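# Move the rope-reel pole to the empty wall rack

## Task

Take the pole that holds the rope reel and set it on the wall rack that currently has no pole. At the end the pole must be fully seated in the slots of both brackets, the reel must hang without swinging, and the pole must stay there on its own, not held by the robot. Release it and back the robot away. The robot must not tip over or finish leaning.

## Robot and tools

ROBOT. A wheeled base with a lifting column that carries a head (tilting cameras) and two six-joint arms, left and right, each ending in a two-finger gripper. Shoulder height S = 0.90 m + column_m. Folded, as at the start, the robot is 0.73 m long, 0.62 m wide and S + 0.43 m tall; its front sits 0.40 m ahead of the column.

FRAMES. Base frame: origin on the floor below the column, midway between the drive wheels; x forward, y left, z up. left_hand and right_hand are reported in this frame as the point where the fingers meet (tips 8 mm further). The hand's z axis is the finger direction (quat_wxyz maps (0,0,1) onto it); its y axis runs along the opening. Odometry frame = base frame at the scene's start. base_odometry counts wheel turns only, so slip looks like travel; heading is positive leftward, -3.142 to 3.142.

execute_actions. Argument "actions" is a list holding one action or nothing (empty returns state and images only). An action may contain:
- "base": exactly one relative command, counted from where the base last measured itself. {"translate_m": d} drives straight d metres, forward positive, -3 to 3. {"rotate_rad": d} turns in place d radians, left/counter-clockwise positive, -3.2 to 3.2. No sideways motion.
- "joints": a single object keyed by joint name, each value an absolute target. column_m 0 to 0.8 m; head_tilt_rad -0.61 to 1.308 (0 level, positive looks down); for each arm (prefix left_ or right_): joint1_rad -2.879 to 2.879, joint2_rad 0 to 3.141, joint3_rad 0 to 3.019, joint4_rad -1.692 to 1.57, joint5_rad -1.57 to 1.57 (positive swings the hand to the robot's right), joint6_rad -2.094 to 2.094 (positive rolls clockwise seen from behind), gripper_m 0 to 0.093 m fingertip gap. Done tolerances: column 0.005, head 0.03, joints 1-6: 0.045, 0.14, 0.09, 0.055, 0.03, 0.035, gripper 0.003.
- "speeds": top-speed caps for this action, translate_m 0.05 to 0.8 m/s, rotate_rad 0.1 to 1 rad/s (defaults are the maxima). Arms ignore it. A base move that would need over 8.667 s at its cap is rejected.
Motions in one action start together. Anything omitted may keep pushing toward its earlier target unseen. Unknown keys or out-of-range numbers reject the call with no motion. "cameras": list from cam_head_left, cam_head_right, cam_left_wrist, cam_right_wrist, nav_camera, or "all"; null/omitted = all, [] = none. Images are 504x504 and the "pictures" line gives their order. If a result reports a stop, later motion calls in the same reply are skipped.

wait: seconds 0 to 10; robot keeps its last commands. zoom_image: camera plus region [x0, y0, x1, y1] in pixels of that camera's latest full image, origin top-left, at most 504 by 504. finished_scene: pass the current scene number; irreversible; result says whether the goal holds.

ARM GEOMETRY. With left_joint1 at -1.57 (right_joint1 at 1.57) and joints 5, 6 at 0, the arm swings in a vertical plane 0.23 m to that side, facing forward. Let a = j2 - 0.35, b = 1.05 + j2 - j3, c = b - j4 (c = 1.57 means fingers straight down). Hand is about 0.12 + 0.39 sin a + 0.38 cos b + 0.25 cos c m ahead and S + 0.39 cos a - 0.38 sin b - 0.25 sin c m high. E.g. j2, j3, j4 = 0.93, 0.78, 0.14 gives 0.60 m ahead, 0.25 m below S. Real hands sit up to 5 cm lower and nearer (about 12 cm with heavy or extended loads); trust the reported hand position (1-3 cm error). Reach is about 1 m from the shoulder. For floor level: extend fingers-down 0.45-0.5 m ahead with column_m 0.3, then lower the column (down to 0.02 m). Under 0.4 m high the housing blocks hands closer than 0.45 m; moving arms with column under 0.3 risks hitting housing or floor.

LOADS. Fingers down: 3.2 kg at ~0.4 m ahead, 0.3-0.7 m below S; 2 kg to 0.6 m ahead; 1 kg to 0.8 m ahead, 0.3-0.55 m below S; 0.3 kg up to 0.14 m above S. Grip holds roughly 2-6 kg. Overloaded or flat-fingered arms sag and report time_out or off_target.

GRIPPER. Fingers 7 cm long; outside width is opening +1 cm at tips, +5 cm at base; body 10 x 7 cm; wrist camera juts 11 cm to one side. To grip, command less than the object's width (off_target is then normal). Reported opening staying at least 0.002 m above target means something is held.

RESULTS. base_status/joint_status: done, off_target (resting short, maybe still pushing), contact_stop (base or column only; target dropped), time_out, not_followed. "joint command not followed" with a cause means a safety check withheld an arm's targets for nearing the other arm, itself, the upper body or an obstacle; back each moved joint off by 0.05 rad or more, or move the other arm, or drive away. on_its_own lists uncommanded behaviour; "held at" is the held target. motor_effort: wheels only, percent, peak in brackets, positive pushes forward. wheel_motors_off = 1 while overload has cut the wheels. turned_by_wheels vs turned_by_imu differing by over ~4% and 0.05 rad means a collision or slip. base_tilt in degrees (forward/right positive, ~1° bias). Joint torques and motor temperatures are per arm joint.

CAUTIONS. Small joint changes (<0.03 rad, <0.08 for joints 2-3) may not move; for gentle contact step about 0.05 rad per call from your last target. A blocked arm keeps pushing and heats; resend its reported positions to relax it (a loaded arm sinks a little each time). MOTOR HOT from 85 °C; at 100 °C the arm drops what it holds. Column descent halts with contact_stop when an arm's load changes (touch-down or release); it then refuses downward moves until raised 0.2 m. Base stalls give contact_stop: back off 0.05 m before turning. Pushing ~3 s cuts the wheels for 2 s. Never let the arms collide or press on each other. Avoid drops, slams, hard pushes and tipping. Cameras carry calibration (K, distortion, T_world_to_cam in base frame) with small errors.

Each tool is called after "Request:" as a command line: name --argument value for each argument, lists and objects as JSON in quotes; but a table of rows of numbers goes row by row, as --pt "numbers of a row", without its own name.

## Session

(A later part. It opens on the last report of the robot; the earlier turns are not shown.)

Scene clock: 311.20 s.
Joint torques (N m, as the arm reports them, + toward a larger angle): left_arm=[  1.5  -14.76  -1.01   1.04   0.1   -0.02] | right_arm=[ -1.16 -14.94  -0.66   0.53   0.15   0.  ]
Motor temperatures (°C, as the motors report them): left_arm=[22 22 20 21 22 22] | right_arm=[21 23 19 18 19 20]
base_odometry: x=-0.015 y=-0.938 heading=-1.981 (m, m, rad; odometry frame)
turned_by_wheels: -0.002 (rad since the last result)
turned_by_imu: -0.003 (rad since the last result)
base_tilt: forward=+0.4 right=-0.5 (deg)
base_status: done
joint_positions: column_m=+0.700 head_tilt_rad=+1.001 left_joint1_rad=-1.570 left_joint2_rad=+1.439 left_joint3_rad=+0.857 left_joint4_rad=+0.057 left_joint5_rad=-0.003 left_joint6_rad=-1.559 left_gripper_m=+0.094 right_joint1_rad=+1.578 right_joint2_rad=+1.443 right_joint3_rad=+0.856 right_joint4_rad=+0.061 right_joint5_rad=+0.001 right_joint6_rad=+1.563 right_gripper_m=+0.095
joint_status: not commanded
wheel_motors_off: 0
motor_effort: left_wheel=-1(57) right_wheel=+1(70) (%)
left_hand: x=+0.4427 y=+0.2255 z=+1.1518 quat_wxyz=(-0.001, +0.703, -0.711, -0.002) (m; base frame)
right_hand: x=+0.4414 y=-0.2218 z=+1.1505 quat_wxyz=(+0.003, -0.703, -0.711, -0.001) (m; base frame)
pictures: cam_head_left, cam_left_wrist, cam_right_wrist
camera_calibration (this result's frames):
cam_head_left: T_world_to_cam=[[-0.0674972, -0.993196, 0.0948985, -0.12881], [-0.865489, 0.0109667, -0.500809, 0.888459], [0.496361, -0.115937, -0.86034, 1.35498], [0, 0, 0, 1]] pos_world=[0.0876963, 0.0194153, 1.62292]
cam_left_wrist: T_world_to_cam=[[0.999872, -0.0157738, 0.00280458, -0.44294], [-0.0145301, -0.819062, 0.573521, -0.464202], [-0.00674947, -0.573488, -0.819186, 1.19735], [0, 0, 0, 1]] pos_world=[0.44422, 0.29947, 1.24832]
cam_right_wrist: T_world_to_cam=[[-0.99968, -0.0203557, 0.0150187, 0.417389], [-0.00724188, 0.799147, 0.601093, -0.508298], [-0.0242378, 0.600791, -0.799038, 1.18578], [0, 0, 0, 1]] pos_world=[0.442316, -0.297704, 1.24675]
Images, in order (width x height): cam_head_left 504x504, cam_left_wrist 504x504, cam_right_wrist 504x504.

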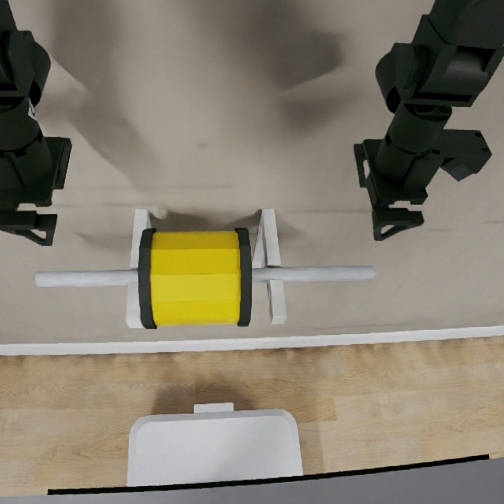

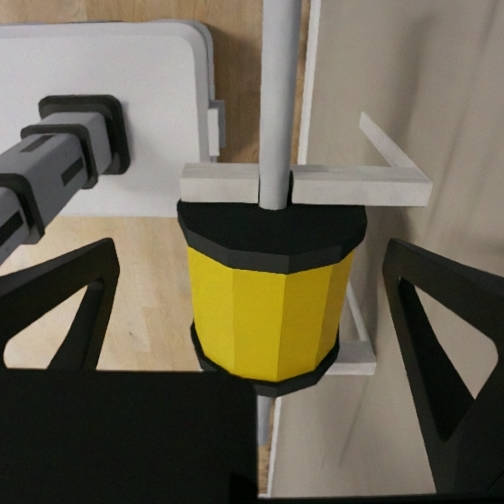

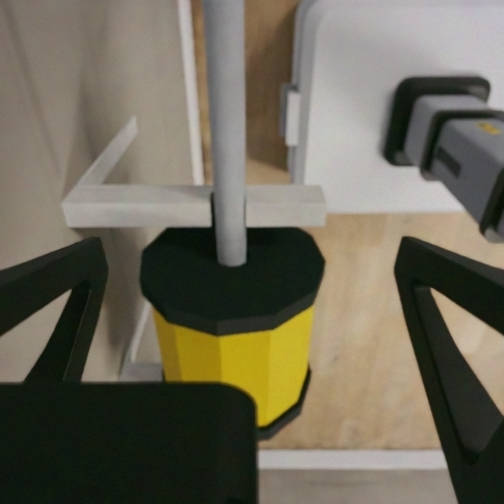

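Request:
execute_actions --actions '[{"base":{"translate_m":0.02},"speeds":{"translate_m":0.1},"joints":{"column_m":0.56}}]' --cameras '["cam_head_left","cam_left_wrist","cam_right_wrist"]'

Scene clock: 320.60 s.
Joint torques (N m, as the arm reports them, + toward a larger angle): left_arm=[  1.02 -14.78  -1.13   0.9    0.1   -0.02] | right_arm=[ -1.06 -14.96  -0.63   0.54   0.14   0.  ]
Motor temperatures (°C, as the motors report them): left_arm=[22 22 20 21 22 22] | right_arm=[21 23 19 18 19 20]
base_odometry: x=-0.023 y=-0.956 heading=-1.982 (m, m, rad; odometry frame)
turned_by_wheels: -0.001 (rad since the last result)
turned_by_imu: -0.002 (rad since the last result)
base_tilt: forward=+0.4 right=-0.5 (deg)
base_status: done
joint_positions: column_m=+0.560 head_tilt_rad=+1.001 left_joint1_rad=-1.570 left_joint2_rad=+1.439 left_joint3_rad=+0.856 left_joint4_rad=+0.058 left_joint5_rad=-0.003 left_joint6_rad=-1.559 left_gripper_m=+0.094 right_joint1_rad=+1.578 right_joint2_rad=+1.442 right_joint3_rad=+0.855 right_joint4_rad=+0.061 right_joint5_rad=+0.001 right_joint6_rad=+1.563 right_gripper_m=+0.095
joint_status: all done
wheel_motors_off: 0
motor_effort: left_wheel=+0(59) right_wheel=+1(61) (%)
left_hand: x=+0.4423 y=+0.2253 z=+1.0120 quat_wxyz=(-0.001, +0.703, -0.711, -0.002) (m; base frame)
right_hand: x=+0.4411 y=-0.2218 z=+1.0110 quat_wxyz=(+0.003, -0.703, -0.711, -0.001) (m; base frame)
pictures: cam_head_left, cam_left_wrist, cam_right_wrist
camera_calibration (this result's frames):
cam_head_left: T_world_to_cam=[[-0.0674653, -0.993196, 0.0949211, -0.115574], [-0.865657, 0.0109667, -0.500518, 0.817974], [0.496072, -0.115937, -0.860507, 1.23493], [0, 0, 0, 1]] pos_world=[0.0876752, 0.0194153, 1.48304]
cam_left_wrist: T_world_to_cam=[[0.999869, -0.0159636, 0.00280982, -0.442076], [-0.0146863, -0.81887, 0.573791, -0.384436], [-0.00685888, -0.573757, -0.818997, 1.08259], [0, 0, 0, 1]] pos_world=[0.443798, 0.299283, 1.10846]
cam_right_wrist: T_world_to_cam=[[-0.99968, -0.0203557, 0.0150187, 0.419283], [-0.00724188, 0.799147, 0.601093, -0.424463], [-0.0242378, 0.600791, -0.799038, 1.07433], [0, 0, 0, 1]] pos_world=[0.442115, -0.297707, 1.10728]
Images, in order (width x height): cam_head_left 504x504, cam_left_wrist 504x504, cam_right_wrist 504x504.

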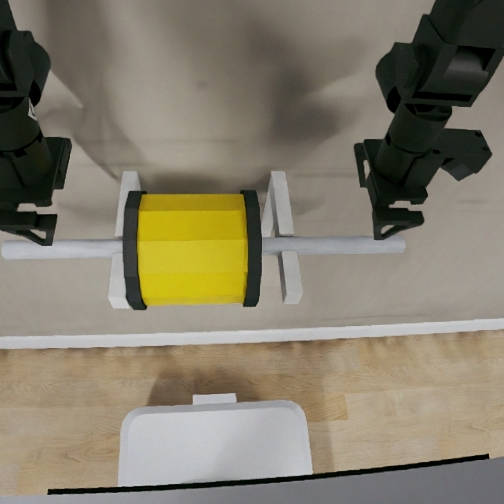

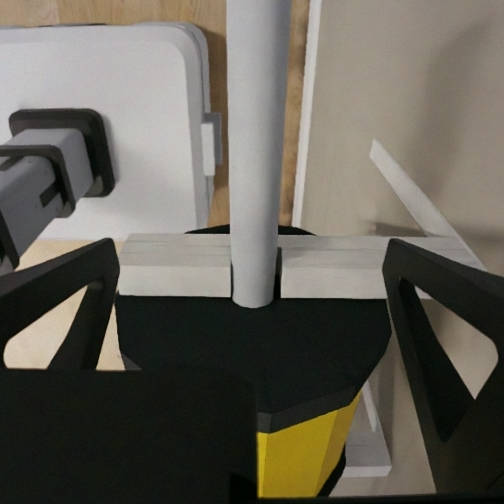

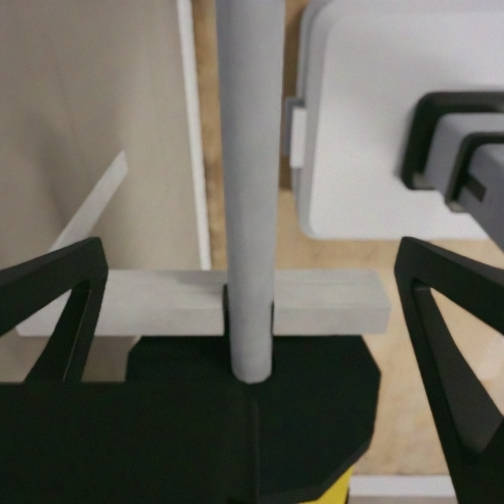

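Request:
execute_actions --actions '[{"joints":{"column_m":0.50}}]' --cameras '["cam_head_left","cam_left_wrist","cam_right_wrist"]'

Scene clock: 331.13 s.
Joint torques (N m, as the arm reports them, + toward a larger angle): left_arm=[  0.97 -13.88  -1.08   0.92   0.1   -0.02] | right_arm=[ -1.06 -14.96  -0.58   0.63   0.14  -0.02]
Motor temperatures (°C, as the motors report them): left_arm=[22 22 20 21 22 22] | right_arm=[21 23 19 18 19 20]
base_odometry: x=-0.023 y=-0.956 heading=-1.982 (m, m, rad; odometry frame)
turned_by_wheels: +0.000 (rad since the last result)
turned_by_imu: -0.001 (rad since the last result)
base_tilt: forward=+0.3 right=-0.5 (deg)
base_status: not commanded
joint_positions: column_m=+0.500 head_tilt_rad=+1.001 left_joint1_rad=-1.570 left_joint2_rad=+1.439 left_joint3_rad=+0.856 left_joint4_rad=+0.058 left_joint5_rad=-0.003 left_joint6_rad=-1.559 left_gripper_m=+0.094 right_joint1_rad=+1.578 right_joint2_rad=+1.442 right_joint3_rad=+0.855 right_joint4_rad=+0.061 right_joint5_rad=+0.001 right_joint6_rad=+1.563 right_gripper_m=+0.095
joint_status: all done
wheel_motors_off: 0
motor_effort: left_wheel=-1(1) right_wheel=+4(4) (%)
left_hand: x=+0.4423 y=+0.2253 z=+0.9520 quat_wxyz=(-0.001, +0.703, -0.711, -0.002) (m; base frame)
right_hand: x=+0.4411 y=-0.2218 z=+0.9510 quat_wxyz=(+0.003, -0.703, -0.711, -0.001) (m; base frame)
pictures: cam_head_left, cam_left_wrist, cam_right_wrist
camera_calibration (this result's frames):
cam_head_left: T_world_to_cam=[[-0.0674653, -0.993196, 0.0949211, -0.10988], [-0.865657, 0.0109667, -0.500518, 0.78795], [0.496072, -0.115937, -0.860507, 1.18331], [0, 0, 0, 1]] pos_world=[0.0876752, 0.0194153, 1.42306]
cam_left_wrist: T_world_to_cam=[[0.999869, -0.0159636, 0.00280982, -0.441908], [-0.0146863, -0.81887, 0.573791, -0.350016], [-0.00685888, -0.573757, -0.818997, 1.03346], [0, 0, 0, 1]] pos_world=[0.443798, 0.299283, 1.04848]
cam_right_wrist: T_world_to_cam=[[-0.99968, -0.0203557, 0.0150187, 0.420184], [-0.00724188, 0.799147, 0.601093, -0.388406], [-0.0242378, 0.600791, -0.799038, 1.0264], [0, 0, 0, 1]] pos_world=[0.442115, -0.297707, 1.04729]
Images, in order (width x height): cam_head_left 504x504, cam_left_wrist 504x504, cam_right_wrist 504x504.

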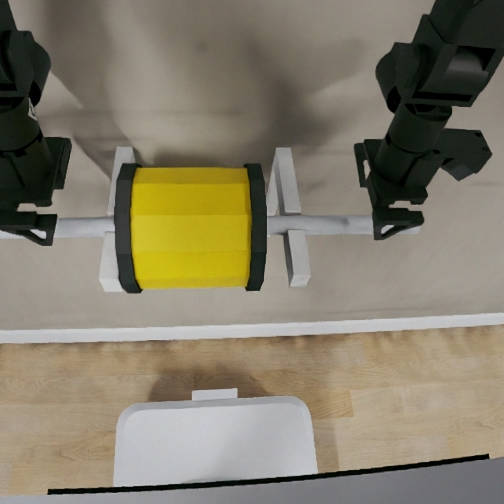

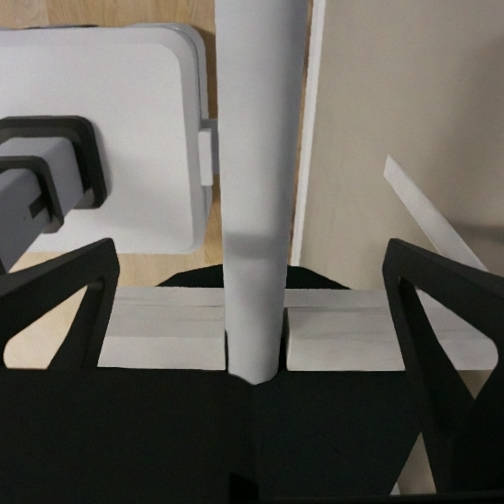

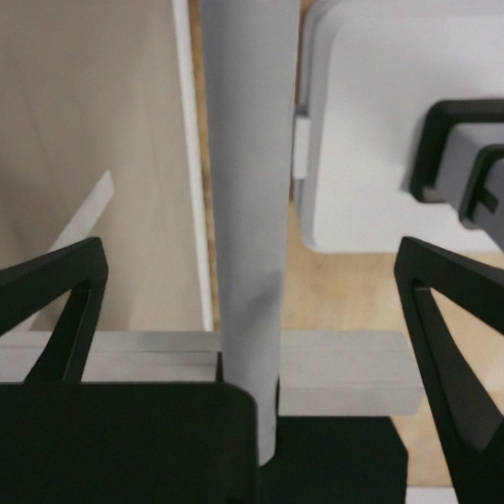

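Request:
execute_actions --actions '[{"joints":{"column_m":0.435}}]' --cameras '["cam_head_left","cam_left_wrist","cam_right_wrist"]'

Scene clock: 354.00 s.
Joint torques (N m, as the arm reports them, + toward a larger angle): left_arm=[  0.99 -14.7   -0.92   0.9    0.1   -0.01] | right_arm=[ -1.15 -14.94  -0.56   0.56   0.14  -0.03]
Motor temperatures (°C, as the motors report them): left_arm=[22 22 20 21 22 22] | right_arm=[21 24 19 18 19 20]
base_odometry: x=-0.023 y=-0.956 heading=-1.982 (m, m, rad; odometry frame)
turned_by_wheels: +0.000 (rad since the last result)
turned_by_imu: -0.001 (rad since the last result)
base_tilt: forward=+0.3 right=-0.6 (deg)
base_status: not commanded
joint_positions: column_m=+0.435 head_tilt_rad=+1.001 left_joint1_rad=-1.570 left_joint2_rad=+1.439 left_joint3_rad=+0.856 left_joint4_rad=+0.058 left_joint5_rad=-0.003 left_joint6_rad=-1.559 left_gripper_m=+0.094 right_joint1_rad=+1.578 right_joint2_rad=+1.442 right_joint3_rad=+0.855 right_joint4_rad=+0.061 right_joint5_rad=+0.001 right_joint6_rad=+1.563 right_gripper_m=+0.095
joint_status: all done
wheel_motors_off: 0
motor_effort: left_wheel=+0(0) right_wheel=+1(2) (%)
left_hand: x=+0.4423 y=+0.2253 z=+0.8870 quat_wxyz=(-0.001, +0.703, -0.711, -0.002) (m; base frame)
right_hand: x=+0.4411 y=-0.2218 z=+0.8860 quat_wxyz=(+0.003, -0.703, -0.711, -0.001) (m; base frame)
pictures: cam_head_left, cam_left_wrist, cam_right_wrist
camera_calibration (this result's frames):
cam_head_left: T_world_to_cam=[[-0.0674653, -0.993196, 0.0949211, -0.10371], [-0.865657, 0.0109667, -0.500518, 0.755417], [0.496072, -0.115937, -0.860507, 1.12738], [0, 0, 0, 1]] pos_world=[0.0876752, 0.0194153, 1.35806]
cam_left_wrist: T_world_to_cam=[[0.999869, -0.0159636, 0.00280982, -0.441725], [-0.0146863, -0.81887, 0.573791, -0.31272], [-0.00685888, -0.573757, -0.818997, 0.980226], [0, 0, 0, 1]] pos_world=[0.443798, 0.299283, 0.983479]
cam_right_wrist: T_world_to_cam=[[-0.99968, -0.0203557, 0.0150187, 0.42116], [-0.00724188, 0.799147, 0.601093, -0.349336], [-0.0242378, 0.600791, -0.799038, 0.974466], [0, 0, 0, 1]] pos_world=[0.442115, -0.297707, 0.982293]
Images, in order (width x height): cam_head_left 504x504, cam_left_wrist 504x504, cam_right_wrist 504x504.

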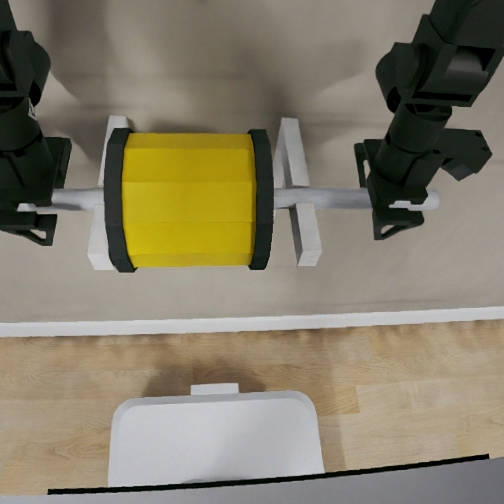

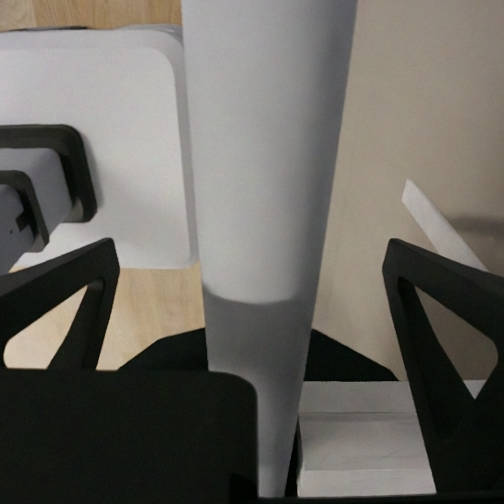

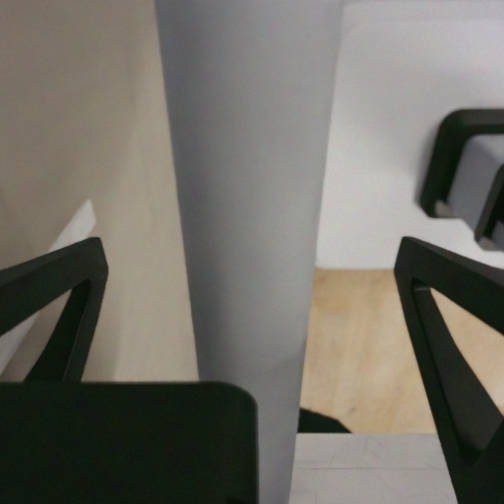

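Request:
execute_actions --actions '[{"joints":{"column_m":0.415}}]' --cameras '["cam_head_left","cam_left_wrist","cam_right_wrist"]'

Request:
execute_actions --actions '[{"joints":{"left_gripper_m":0.0,"right_gripper_m":0.0}}]' --cameras '["cam_head_left","cam_left_wrist","cam_right_wrist"]'

Scene clock: 368.60 s.
Joint torques (N m, as the arm reports them, + toward a larger angle): left_arm=[  0.99 -14.43  -1.26   0.9    0.1   -0.01] | right_arm=[ -1.12 -15.04  -0.53   0.67   0.14   0.01]
Motor temperatures (°C, as the motors report them): left_arm=[22 22 20 21 22 22] | right_arm=[21 24 19 18 19 20]
base_odometry: x=-0.023 y=-0.956 heading=-1.982 (m, m, rad; odometry frame)
turned_by_wheels: +0.000 (rad since the last result)
turned_by_imu: +0.000 (rad since the last result)
base_tilt: forward=+0.3 right=-0.4 (deg)
base_status: not commanded
joint_positions: column_m=+0.415 head_tilt_rad=+1.001 left_joint1_rad=-1.570 left_joint2_rad=+1.439 left_joint3_rad=+0.856 left_joint4_rad=+0.058 left_joint5_rad=-0.003 left_joint6_rad=-1.559 left_gripper_m=+0.094 right_joint1_rad=+1.578 right_joint2_rad=+1.442 right_joint3_rad=+0.855 right_joint4_rad=+0.061 right_joint5_rad=+0.001 right_joint6_rad=+1.563 right_gripper_m=+0.095
joint_status: all done
wheel_motors_off: 0
motor_effort: left_wheel=+0(0) right_wheel=-1(4) (%)
left_hand: x=+0.4423 y=+0.2253 z=+0.8670 quat_wxyz=(-0.001, +0.703, -0.711, -0.002) (m; base frame)
right_hand: x=+0.4411 y=-0.2218 z=+0.8660 quat_wxyz=(+0.003, -0.703, -0.711, -0.001) (m; base frame)
pictures: cam_head_left, cam_left_wrist, cam_right_wrist
camera_calibration (this result's frames):
cam_head_left: T_world_to_cam=[[-0.0674653, -0.993196, 0.0949211, -0.101809], [-0.865657, 0.0109667, -0.500518, 0.745389], [0.496072, -0.115937, -0.860507, 1.11014], [0, 0, 0, 1]] pos_world=[0.0876752, 0.0194153, 1.33803]
cam_left_wrist: T_world_to_cam=[[0.999869, -0.0159636, 0.00280982, -0.441669], [-0.0146863, -0.81887, 0.573791, -0.301225], [-0.00685888, -0.573757, -0.818997, 0.963818], [0, 0, 0, 1]] pos_world=[0.443798, 0.299283, 0.963445]
cam_right_wrist: T_world_to_cam=[[-0.99968, -0.0203557, 0.0150187, 0.421461], [-0.00724188, 0.799147, 0.601093, -0.337293], [-0.0242378, 0.600791, -0.799038, 0.958458], [0, 0, 0, 1]] pos_world=[0.442115, -0.297707, 0.962259]
Images, in order (width x height): cam_head_left 504x504, cam_left_wrist 504x504, cam_right_wrist 504x504.

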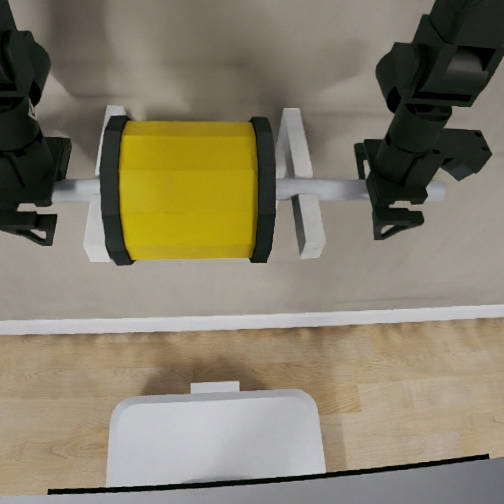

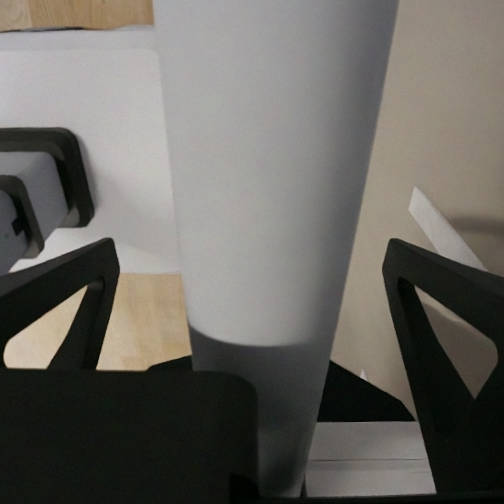

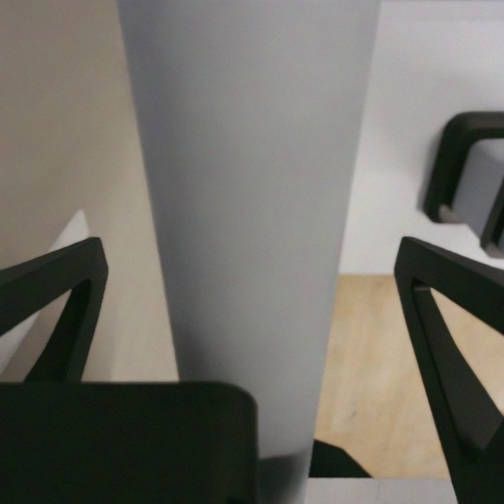

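Scene clock: 369.33 s.
Joint torques (N m, as the arm reports them, + toward a larger angle): left_arm=[  0.99 -14.45  -1.23   0.75   0.09  -0.11] | right_arm=[ -0.86 -14.97  -0.54   0.55   0.14  -0.03]
Motor temperatures (°C, as the motors report them): left_arm=[22 22 20 21 22 22] | right_arm=[21 24 19 18 19 20]
base_odometry: x=-0.023 y=-0.956 heading=-1.982 (m, m, rad; odometry frame)
turned_by_wheels: +0.000 (rad since the last result)
turned_by_imu: +0.000 (rad since the last result)
base_tilt: forward=+0.5 right=-0.5 (deg)
base_status: not commanded
joint_positions: column_m=+0.415 head_tilt_rad=+1.001 left_joint1_rad=-1.570 left_joint2_rad=+1.439 left_joint3_rad=+0.861 left_joint4_rad=+0.062 left_joint5_rad=-0.002 left_joint6_rad=-1.549 left_gripper_m=+0.024 right_joint1_rad=+1.578 right_joint2_rad=+1.442 right_joint3_rad=+0.855 right_joint4_rad=+0.062 right_joint5_rad=+0.001 right_joint6_rad=+1.565 right_gripper_m=+0.025
joint_status: left_gripper_m off_target (ended at +0.024, target +0.000); right_gripper_m off_target (ended at +0.025, target +0.000)
wheel_motors_off: 0
motor_effort: left_wheel=-2(3) right_wheel=+2(3) (%)
left_hand: x=+0.4466 y=+0.2252 z=+0.8669 quat_wxyz=(-0.004, +0.699, -0.715, +0.002) (m; base frame)
right_hand: x=+0.4416 y=-0.2218 z=+0.8660 quat_wxyz=(+0.002, -0.704, -0.710, -0.001) (m; base frame)
pictures: cam_head_left, cam_left_wrist, cam_right_wrist
camera_calibration (this result's frames):
cam_head_left: T_world_to_cam=[[-0.0674646, -0.993196, 0.0949216, -0.101809], [-0.86566, 0.0109667, -0.500512, 0.745381], [0.496065, -0.115937, -0.86051, 1.11014], [0, 0, 0, 1]] pos_world=[0.0876747, 0.0194153, 1.33803]
cam_left_wrist: T_world_to_cam=[[0.999574, -0.0266446, 0.0119393, -0.451334], [-0.0286709, -0.818439, 0.573877, -0.295077], [-0.00551915, -0.573975, -0.818854, 0.963046], [0, 0, 0, 1]] pos_world=[0.447996, 0.299236, 0.963321]
cam_right_wrist: T_world_to_cam=[[-0.999747, -0.0176795, 0.0138871, 0.423491], [-0.00578292, 0.799165, 0.601084, -0.337918], [-0.021725, 0.600852, -0.799065, 0.957386], [0, 0, 0, 1]] pos_world=[0.442229, -0.297708, 0.96225]
Images, in order (width x height): cam_head_left 504x504, cam_left_wrist 504x504, cam_right_wrist 504x504.

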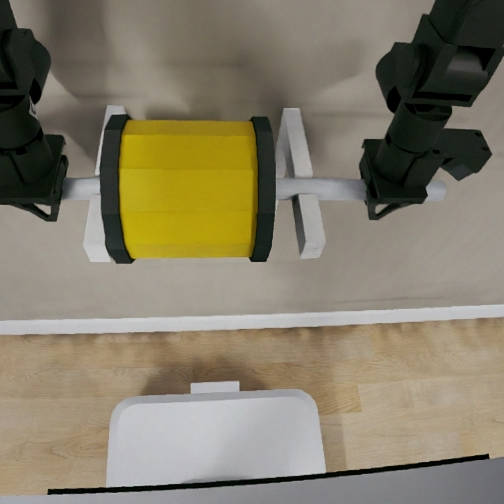

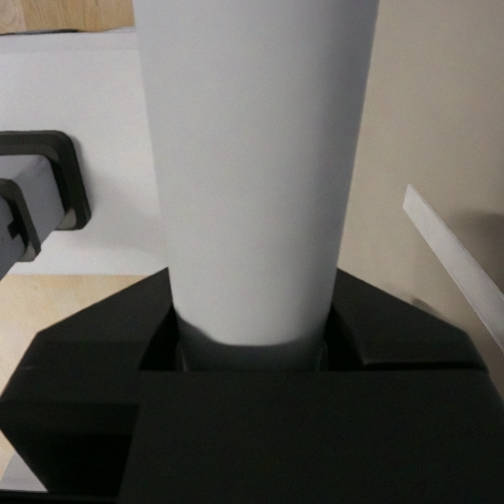

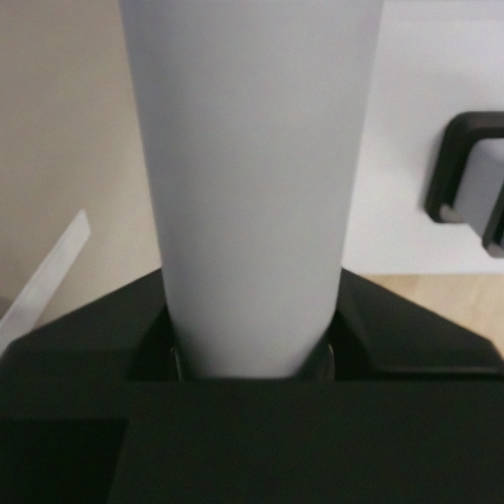

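Request:
execute_actions --actions '[{"joints":{"column_m":0.46}}]' --cameras '["cam_head_left","cam_left_wrist","cam_right_wrist"]'

Scene clock: 376.67 s.
Joint torques (N m, as the arm reports them, + toward a larger angle): left_arm=[  0.98 -15.49  -1.81   0.71   0.08  -0.08] | right_arm=[ -0.95 -16.2   -1.09   0.41   0.14  -0.01]
Motor temperatures (°C, as the motors report them): left_arm=[22 22 20 21 22 22] | right_arm=[21 24 19 18 19 20]
base_odometry: x=-0.023 y=-0.956 heading=-1.982 (m, m, rad; odometry frame)
turned_by_wheels: +0.000 (rad since the last result)
turned_by_imu: +0.000 (rad since the last result)
base_tilt: forward=+0.4 right=-0.5 (deg)
base_status: not commanded
joint_positions: column_m=+0.460 head_tilt_rad=+1.001 left_joint1_rad=-1.570 left_joint2_rad=+1.454 left_joint3_rad=+0.865 left_joint4_rad=+0.063 left_joint5_rad=-0.002 left_joint6_rad=-1.552 left_gripper_m=+0.024 right_joint1_rad=+1.578 right_joint2_rad=+1.458 right_joint3_rad=+0.862 right_joint4_rad=+0.065 right_joint5_rad=+0.001 right_joint6_rad=+1.562 right_gripper_m=+0.025
joint_status: all done
wheel_motors_off: 0
motor_effort: left_wheel=-1(2) right_wheel=+1(0) (%)
left_hand: x=+0.4423 y=+0.2252 z=+0.9068 quat_wxyz=(+0.000, +0.700, -0.714, -0.002) (m; base frame)
right_hand: x=+0.4394 y=-0.2218 z=+0.9057 quat_wxyz=(+0.004, -0.703, -0.711, +0.001) (m; base frame)
pictures: cam_head_left, cam_left_wrist, cam_right_wrist
camera_calibration (this result's frames):
cam_head_left: T_world_to_cam=[[-0.0674646, -0.993196, 0.0949216, -0.106069], [-0.86566, 0.0109667, -0.500512, 0.767844], [0.496065, -0.115937, -0.86051, 1.14876], [0, 0, 0, 1]] pos_world=[0.0876747, 0.0194153, 1.3829]
cam_left_wrist: T_world_to_cam=[[0.99972, -0.0235893, 0.00165149, -0.438999], [-0.0202619, -0.818508, 0.574137, -0.322038], [-0.0121918, -0.57401, -0.818757, 0.998571], [0, 0, 0, 1]] pos_world=[0.444525, 0.299244, 1.00321]
cam_right_wrist: T_world_to_cam=[[-0.999584, -0.021145, 0.0195914, 0.414744], [-0.00512358, 0.799149, 0.601111, -0.36216], [-0.0283669, 0.600761, -0.798925, 0.991859], [0, 0, 0, 1]] pos_world=[0.440853, -0.297681, 1.00199]
Images, in order (width x height): cam_head_left 504x504, cam_left_wrist 504x504, cam_right_wrist 504x504.

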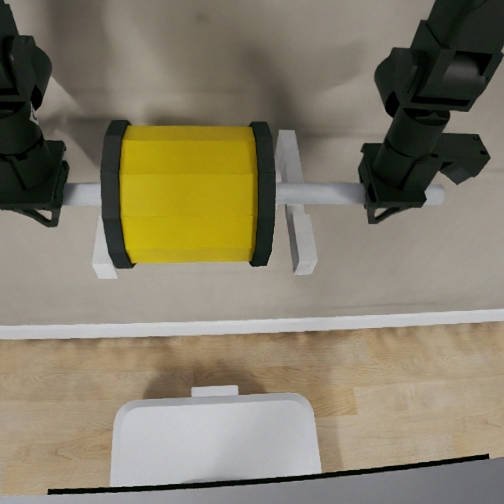

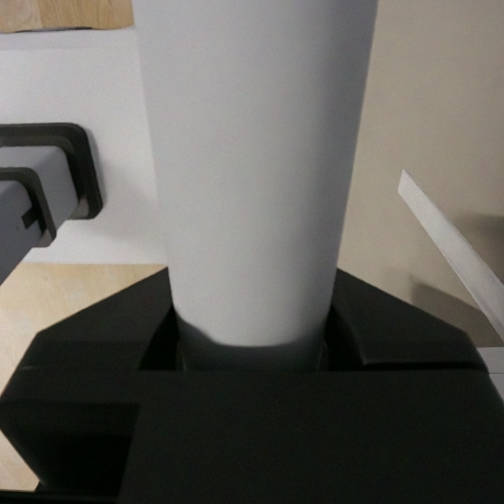

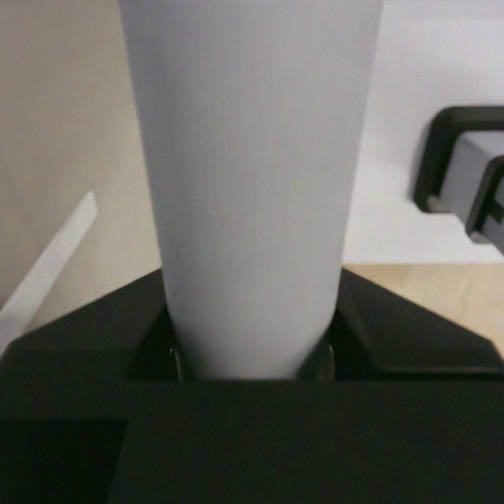

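Request:
execute_actions --actions '[{"joints":{"column_m":0.57}}]' --cameras '["cam_head_left","cam_head_right"]'

Scene clock: 387.93 s.
Joint torques (N m, as the arm reports them, + toward a larger angle): left_arm=[  0.99 -15.66  -1.88   0.83   0.08  -0.09] | right_arm=[ -1.18 -16.44  -1.05   0.42   0.13  -0.01]
Motor temperatures (°C, as the motors report them): left_arm=[22 23 20 21 22 22] | right_arm=[21 24 19 18 19 20]
base_odometry: x=-0.023 y=-0.956 heading=-1.982 (m, m, rad; odometry frame)
turned_by_wheels: +0.000 (rad since the last result)
turned_by_imu: -0.001 (rad since the last result)
base_tilt: forward=+0.4 right=-0.5 (deg)
base_status: not commanded
joint_positions: column_m=+0.570 head_tilt_rad=+1.001 left_joint1_rad=-1.570 left_joint2_rad=+1.457 left_joint3_rad=+0.865 left_joint4_rad=+0.063 left_joint5_rad=-0.002 left_joint6_rad=-1.552 left_gripper_m=+0.024 right_joint1_rad=+1.578 right_joint2_rad=+1.460 right_joint3_rad=+0.862 right_joint4_rad=+0.065 right_joint5_rad=+0.001 right_joint6_rad=+1.562 right_gripper_m=+0.025
joint_status: all done
wheel_motors_off: 0
motor_effort: left_wheel=-1(2) right_wheel=+3(0) (%)
left_hand: x=+0.4411 y=+0.2252 z=+1.0159 quat_wxyz=(+0.001, +0.700, -0.714, -0.003) (m; base frame)
right_hand: x=+0.4383 y=-0.2218 z=+1.0150 quat_wxyz=(+0.005, -0.703, -0.711, +0.002) (m; base frame)
pictures: cam_head_left, cam_head_right
camera_calibration (this result's frames):
cam_head_left: T_world_to_cam=[[-0.0674646, -0.993196, 0.0949216, -0.116509], [-0.86566, 0.0109667, -0.500512, 0.82289], [0.496065, -0.115937, -0.86051, 1.2434], [0, 0, 0, 1]] pos_world=[0.0876747, 0.0194153, 1.49288]
cam_head_right: T_world_to_cam=[[-0.071255, -0.993526, 0.0884788, -0.15546], [-0.861033, 0.0164874, -0.508282, 0.832099], [0.503533, -0.112401, -0.856633, 1.24314], [0, 0, 0, 1]] pos_world=[0.0794274, -0.0284437, 1.50161]
Images, in order (width x height): cam_head_left 504x504, cam_head_right 504x504.

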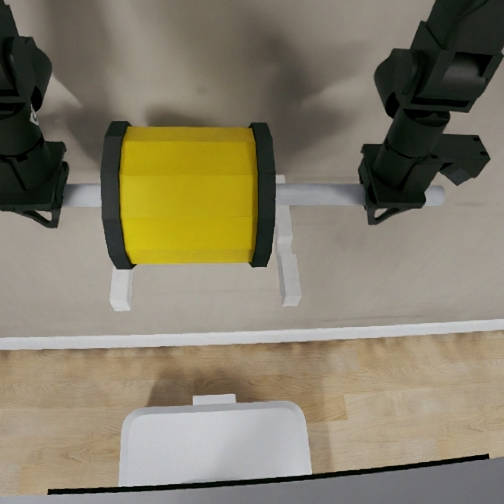

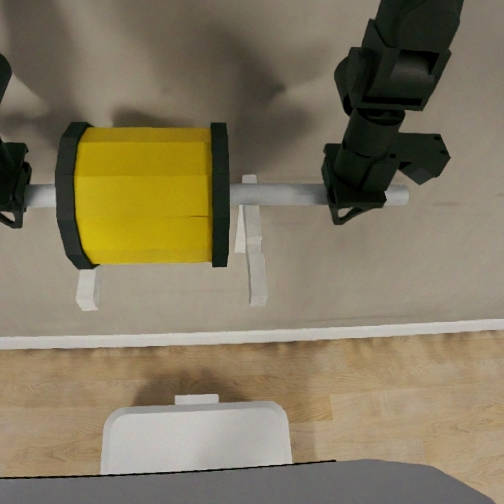

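Request:
execute_actions --actions '[{"base":{"translate_m":-0.4},"speeds":{"translate_m":0.3},"joints":{"head_tilt_rad":0.6}}]' --cameras '["cam_head_left"]'

Request:
execute_actions --actions '[{"base":{"rotate_rad":-1.92},"speeds":{"rotate_rad":0.5}}]' --cameras '["cam_head_left","nav_camera"]'

Scene clock: 458.30 s.
Joint torques (N m, as the arm reports them, + toward a larger angle): left_arm=[  0.94 -15.06  -1.37   0.71   0.08  -0.07] | right_arm=[ -1.12 -16.82  -0.68   0.42   0.12   0.  ]
Motor temperatures (°C, as the motors report them): left_arm=[22 23 21 21 22 22] | right_arm=[21 25 19 18 19 20]
base_odometry: x=+0.137 y=-0.590 heading=-1.984 (m, m, rad; odometry frame)
turned_by_wheels: -0.002 (rad since the last result)
turned_by_imu: -0.002 (rad since the last result)
base_tilt: forward=+0.4 right=-0.5 (deg)
base_status: done
joint_positions: column_m=+0.570 head_tilt_rad=+0.617 left_joint1_rad=-1.570 left_joint2_rad=+1.459 left_joint3_rad=+0.857 left_joint4_rad=+0.063 left_joint5_rad=-0.002 left_joint6_rad=-1.552 left_gripper_m=+0.024 right_joint1_rad=+1.578 right_joint2_rad=+1.463 right_joint3_rad=+0.854 right_joint4_rad=+0.065 right_joint5_rad=+0.001 right_joint6_rad=+1.561 right_gripper_m=+0.025
joint_status: all done
wheel_motors_off: 0
motor_effort: left_wheel=-2(60) right_wheel=+1(77) (%)
left_hand: x=+0.4350 y=+0.2252 z=+1.0154 quat_wxyz=(+0.005, +0.701, -0.714, -0.006) (m; base frame)
right_hand: x=+0.4323 y=-0.2218 z=+1.0146 quat_wxyz=(+0.009, -0.702, -0.712, +0.005) (m; base frame)
pictures: cam_head_left
camera_calibration (this result's frames):
cam_head_left: T_world_to_cam=[[-0.0980939, -0.993196, 0.0627628, -0.064942], [-0.615337, 0.0109667, -0.788188, 1.25796], [0.782137, -0.115937, -0.612226, 0.842797], [0, 0, 0, 1]] pos_world=[0.108519, 0.0194153, 1.51157]
Images, in order (width x height): cam_head_left 504x504.

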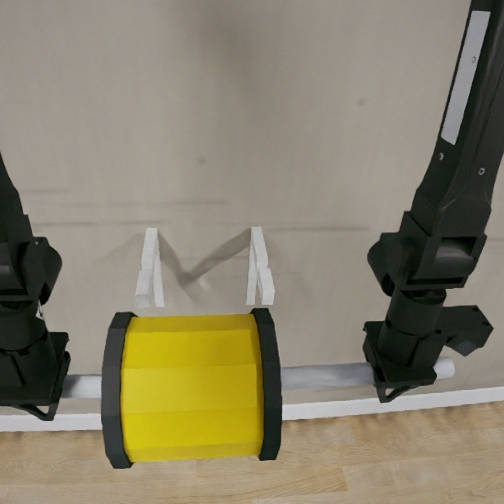

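Scene clock: 463.17 s.
Joint torques (N m, as the arm reports them, + toward a larger angle): left_arm=[  0.81 -16.01  -1.46   0.66   0.04  -0.08] | right_arm=[ -1.13 -16.76  -0.7    0.33   0.16   0.01]
Motor temperatures (°C, as the motors report them): left_arm=[22 23 21 21 22 22] | right_arm=[21 25 19 18 19 20]
base_odometry: x=+0.137 y=-0.590 heading=+2.380 (m, m, rad; odometry frame)
turned_by_wheels: -1.919 (rad since the last result)
turned_by_imu: -1.926 (rad since the last result)
base_tilt: forward=+0.4 right=-0.5 (deg)
base_status: done
joint_positions: column_m=+0.570 head_tilt_rad=+0.617 left_joint1_rad=-1.571 left_joint2_rad=+1.459 left_joint3_rad=+0.858 left_joint4_rad=+0.063 left_joint5_rad=-0.001 left_joint6_rad=-1.553 left_gripper_m=+0.024 right_joint1_rad=+1.577 right_joint2_rad=+1.463 right_joint3_rad=+0.855 right_joint4_rad=+0.065 right_joint5_rad=+0.001 right_joint6_rad=+1.561 right_gripper_m=+0.025
joint_status: not commanded
wheel_motors_off: 0
motor_effort: left_wheel=+5(78) right_wheel=-3(60) (%)
left_hand: x=+0.4357 y=+0.2248 z=+1.0154 quat_wxyz=(+0.005, +0.701, -0.713, -0.006) (m; base frame)
right_hand: x=+0.4328 y=-0.2222 z=+1.0145 quat_wxyz=(+0.008, -0.702, -0.712, +0.005) (m; base frame)
pictures: cam_head_left, nav_camera
camera_calibration (this result's frames):
cam_head_left: T_world_to_cam=[[-0.0980939, -0.993196, 0.0627628, -0.064942], [-0.615337, 0.0109667, -0.788188, 1.25796], [0.782136, -0.115937, -0.612226, 0.842797], [0, 0, 0, 1]] pos_world=[0.108519, 0.0194153, 1.51157]
Images, in order (width x height): cam_head_left 504x504, nav_camera 504x504.

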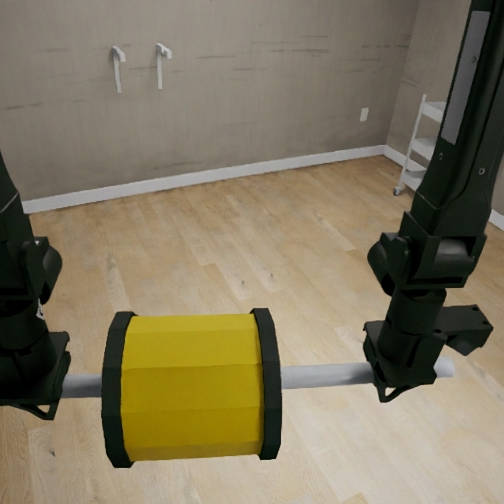

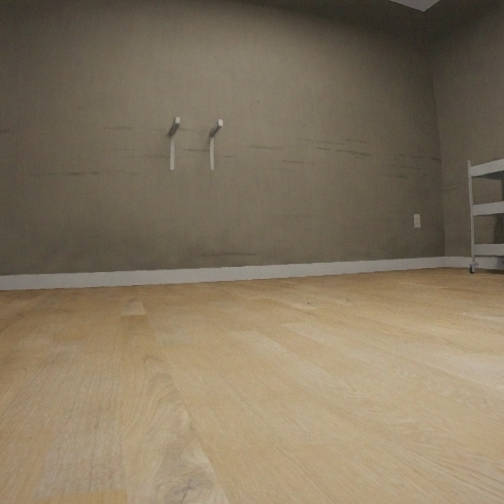

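Request:
execute_actions --actions '[{"base":{"translate_m":1.74},"speeds":{"translate_m":0.5}}]' --cameras '["nav_camera"]'

Request:
execute_actions --actions '[{"base":{"rotate_rad":0.36},"speeds":{"rotate_rad":0.4}}]' --cameras '["cam_head_left","cam_head_right","nav_camera"]'

Scene clock: 484.07 s.
Joint torques (N m, as the arm reports them, + toward a larger angle): left_arm=[  0.99 -15.76  -1.75   0.63   0.05  -0.08] | right_arm=[ -1.02 -16.77  -1.1    0.42   0.16   0.02]
Motor temperatures (°C, as the motors report them): left_arm=[22 24 21 21 22 22] | right_arm=[21 25 19 18 19 20]
base_odometry: x=-1.122 y=+0.612 heading=+2.378 (m, m, rad; odometry frame)
turned_by_wheels: -0.001 (rad since the last result)
turned_by_imu: -0.007 (rad since the last result)
base_tilt: forward=+0.3 right=-0.5 (deg)
base_status: done
joint_positions: column_m=+0.570 head_tilt_rad=+0.617 left_joint1_rad=-1.571 left_joint2_rad=+1.461 left_joint3_rad=+0.864 left_joint4_rad=+0.063 left_joint5_rad=-0.001 left_joint6_rad=-1.553 left_gripper_m=+0.024 right_joint1_rad=+1.577 right_joint2_rad=+1.463 right_joint3_rad=+0.861 right_joint4_rad=+0.065 right_joint5_rad=+0.001 right_joint6_rad=+1.560 right_gripper_m=+0.025
joint_status: not commanded
wheel_motors_off: 0
motor_effort: left_wheel=-2(71) right_wheel=+4(69) (%)
left_hand: x=+0.4388 y=+0.2248 z=+1.0149 quat_wxyz=(+0.003, +0.701, -0.713, -0.004) (m; base frame)
right_hand: x=+0.4364 y=-0.2221 z=+1.0142 quat_wxyz=(+0.006, -0.702, -0.712, +0.003) (m; base frame)
pictures: nav_camera
Images, in order (width x height): nav_camera 504x504.

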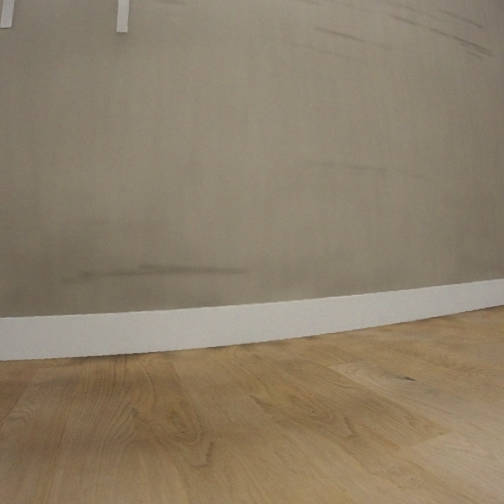

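Scene clock: 485.90 s.
Joint torques (N m, as the arm reports them, + toward a larger angle): left_arm=[  0.73 -15.95  -1.62   0.61   0.04  -0.06] | right_arm=[ -0.92 -16.86  -1.     0.46   0.18   0.02]
Motor temperatures (°C, as the motors report them): left_arm=[22 24 21 21 22 22] | right_arm=[21 25 19 18 19 20]
base_odometry: x=-1.122 y=+0.612 heading=+2.737 (m, m, rad; odometry frame)
turned_by_wheels: +0.359 (rad since the last result)
turned_by_imu: +0.354 (rad since the last result)
base_tilt: forward=+0.4 right=-0.5 (deg)
base_status: done
joint_positions: column_m=+0.570 head_tilt_rad=+0.617 left_joint1_rad=-1.571 left_joint2_rad=+1.461 left_joint3_rad=+0.864 left_joint4_rad=+0.063 left_joint5_rad=-0.001 left_joint6_rad=-1.553 left_gripper_m=+0.024 right_joint1_rad=+1.575 right_joint2_rad=+1.463 right_joint3_rad=+0.860 right_joint4_rad=+0.065 right_joint5_rad=+0.000 right_joint6_rad=+1.560 right_gripper_m=+0.025
joint_status: not commanded
wheel_motors_off: 0
motor_effort: left_wheel=-5(74) right_wheel=+1(51) (%)
left_hand: x=+0.4388 y=+0.2244 z=+1.0149 quat_wxyz=(+0.003, +0.701, -0.713, -0.004) (m; base frame)
right_hand: x=+0.4362 y=-0.2228 z=+1.0142 quat_wxyz=(+0.006, -0.702, -0.712, +0.003) (m; base frame)
pictures: cam_head_left, cam_head_right, nav_camera
camera_calibration (this result's frames):
cam_head_left: T_world_to_cam=[[-0.0981036, -0.993196, 0.0627477, -0.064918], [-0.615216, 0.0109667, -0.788282, 1.2581], [0.782231, -0.115937, -0.612106, 0.842605], [0, 0, 0, 1]] pos_world=[0.108526, 0.0194153, 1.51158]
cam_head_right: T_world_to_cam=[[-0.0992053, -0.993526, 0.0553542, -0.102525], [-0.608015, 0.0164874, -0.793754, 1.26361], [0.787703, -0.112401, -0.605715, 0.838527], [0, 0, 0, 1]] pos_world=[0.0976118, -0.0284437, 1.51658]
Images, in order (width x height): cam_head_left 504x504, cam_head_right 504x504, nav_camera 504x504.

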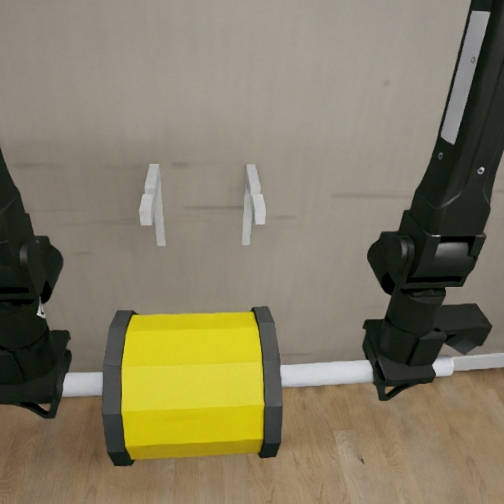

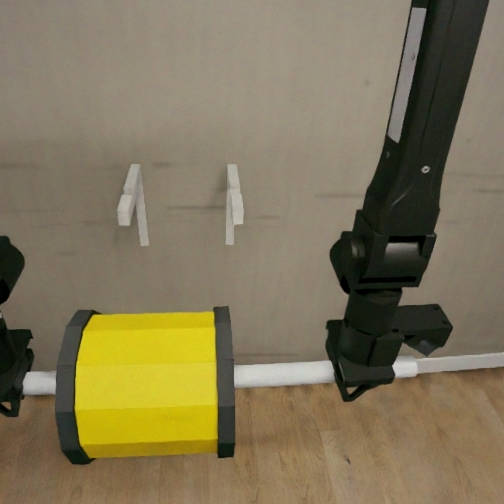

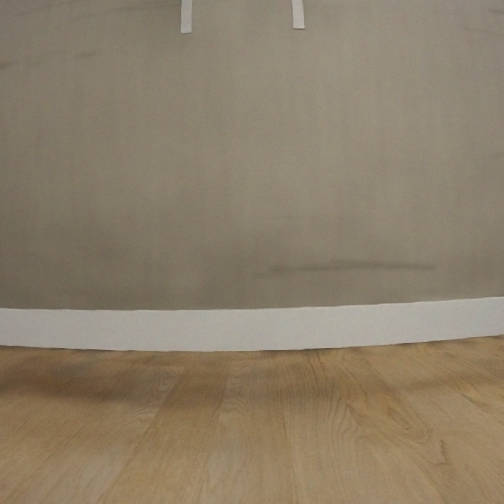

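Request:
zoom_image --camera "nav_camera" --region '[0,280,504,380]'

Request:
zoom_image --camera "cam_head_left" --region '[100,140,320,280]'

Region (0, 280, 504, 380) of nav_camera's 504x504 image, scaled by 1.000; it fills the top 100 rows of this view, and the rest is white.

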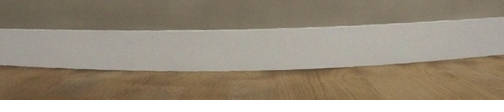

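Region (100, 140, 320, 280) of cam_head_left's 504x504 image, scaled by 2.291, with more detail than that image has; it fills the top 321 rows of this view, and the rest is white.

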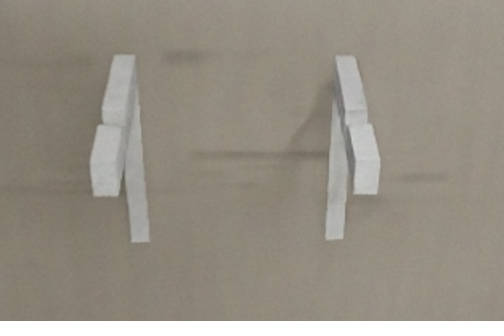

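Request:
execute_actions --actions '[{"base":{"translate_m":0.43},"speeds":{"translate_m":0.3},"joints":{"column_m":0.63,"head_tilt_rad":1.0}}]'

Scene clock: 548.30 s.
Joint torques (N m, as the arm reports them, + toward a larger angle): left_arm=[  1.1  -16.68  -2.02   0.66   0.04  -0.06] | right_arm=[ -0.88 -16.72  -1.1    0.39   0.19   0.03]
Motor temperatures (°C, as the motors report them): left_arm=[22 24 21 21 22 22] | right_arm=[21 25 19 18 19 20]
base_odometry: x=-1.517 y=+0.781 heading=+2.738 (m, m, rad; odometry frame)
turned_by_wheels: +0.001 (rad since the last result)
turned_by_imu: +0.000 (rad since the last result)
base_tilt: forward=+0.5 right=-0.5 (deg)
base_status: done
joint_positions: column_m=+0.630 head_tilt_rad=+1.000 left_joint1_rad=-1.571 left_joint2_rad=+1.464 left_joint3_rad=+0.864 left_joint4_rad=+0.063 left_joint5_rad=-0.001 left_joint6_rad=-1.553 left_gripper_m=+0.024 right_joint1_rad=+1.575 right_joint2_rad=+1.465 right_joint3_rad=+0.861 right_joint4_rad=+0.065 right_joint5_rad=+0.000 right_joint6_rad=+1.560 right_gripper_m=+0.025
joint_status: all done
wheel_motors_off: 0
motor_effort: left_wheel=+2(80) right_wheel=-2(56) (%)
left_hand: x=+0.4377 y=+0.2244 z=+1.0739 quat_wxyz=(+0.004, +0.701, -0.713, -0.005) (m; base frame)
right_hand: x=+0.4354 y=-0.2228 z=+1.0735 quat_wxyz=(+0.007, -0.702, -0.712, +0.004) (m; base frame)
pictures: cam_head_left, cam_head_right, cam_left_wrist, cam_right_wrist, nav_camera
camera_calibration (this result's frames):
cam_head_left: T_world_to_cam=[[-0.0675242, -0.993196, 0.0948792, -0.122133], [-0.865346, 0.0109667, -0.501056, 0.853788], [0.496606, -0.115937, -0.860198, 1.29451], [0, 0, 0, 1]] pos_world=[0.0877143, 0.0194153, 1.55292]
cam_head_right: T_world_to_cam=[[-0.0713106, -0.993526, 0.088434, -0.160695], [-0.860713, 0.0164874, -0.508823, 0.863458], [0.504071, -0.112401, -0.856317, 1.294], [0, 0, 0, 1]] pos_world=[0.0794615, -0.0284437, 1.56163]
cam_left_wrist: T_world_to_cam=[[0.99971, -0.0226349, -0.0082126, -0.424252], [-0.0137727, -0.817303, 0.576043, -0.423937], [-0.0197508, -0.575763, -0.817378, 1.13707], [0, 0, 0, 1]] pos_world=[0.440748, 0.298596, 1.17014]
cam_right_wrist: T_world_to_cam=[[-0.999368, -0.0219203, 0.0279852, 0.398128], [-0.000711381, 0.799422, 0.600769, -0.463667], [-0.035541, 0.60037, -0.798932, 1.12944], [0, 0, 0, 1]] pos_world=[0.437688, -0.298689, 1.16976]
Images, in order (width x height): cam_head_left 504x504, cam_head_right 504x504, cam_left_wrist 504x504, cam_right_wrist 504x504, nav_camera 504x504.

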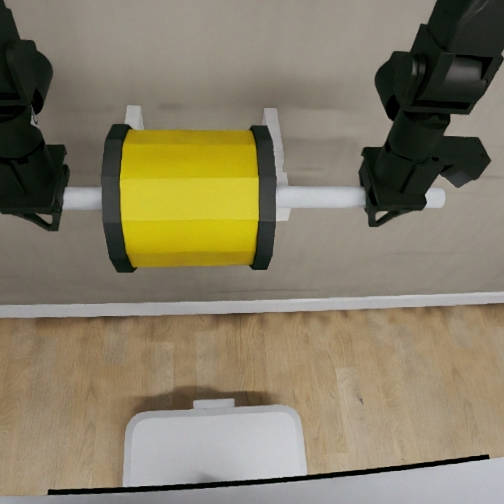

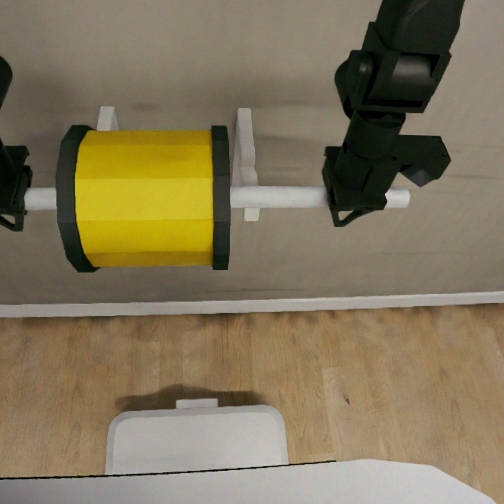

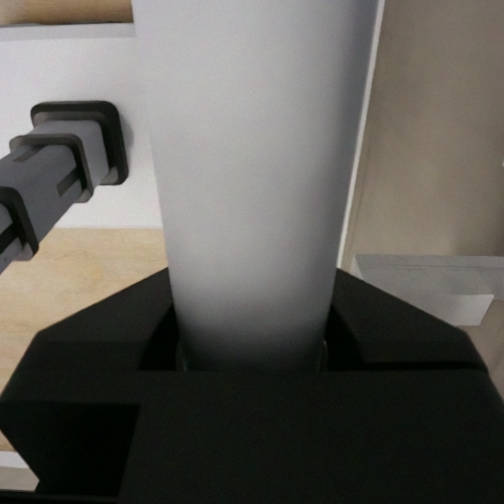

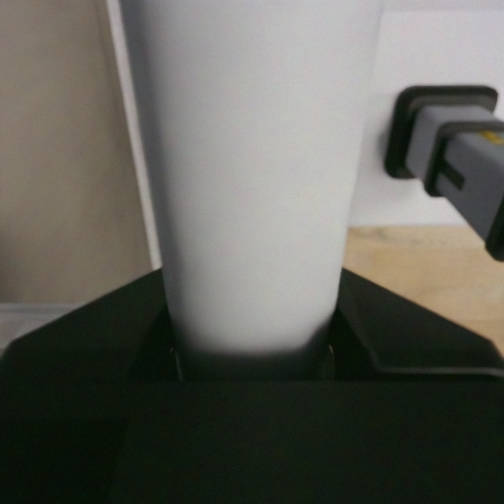

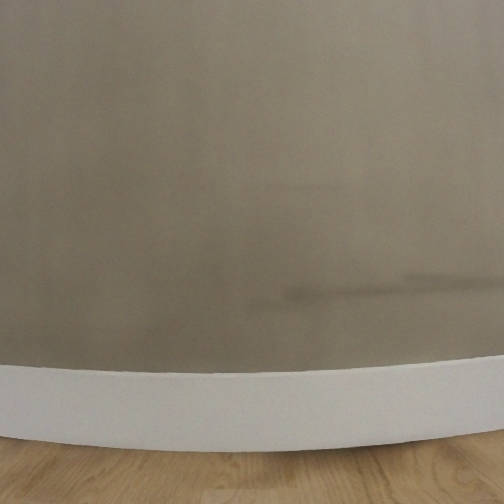

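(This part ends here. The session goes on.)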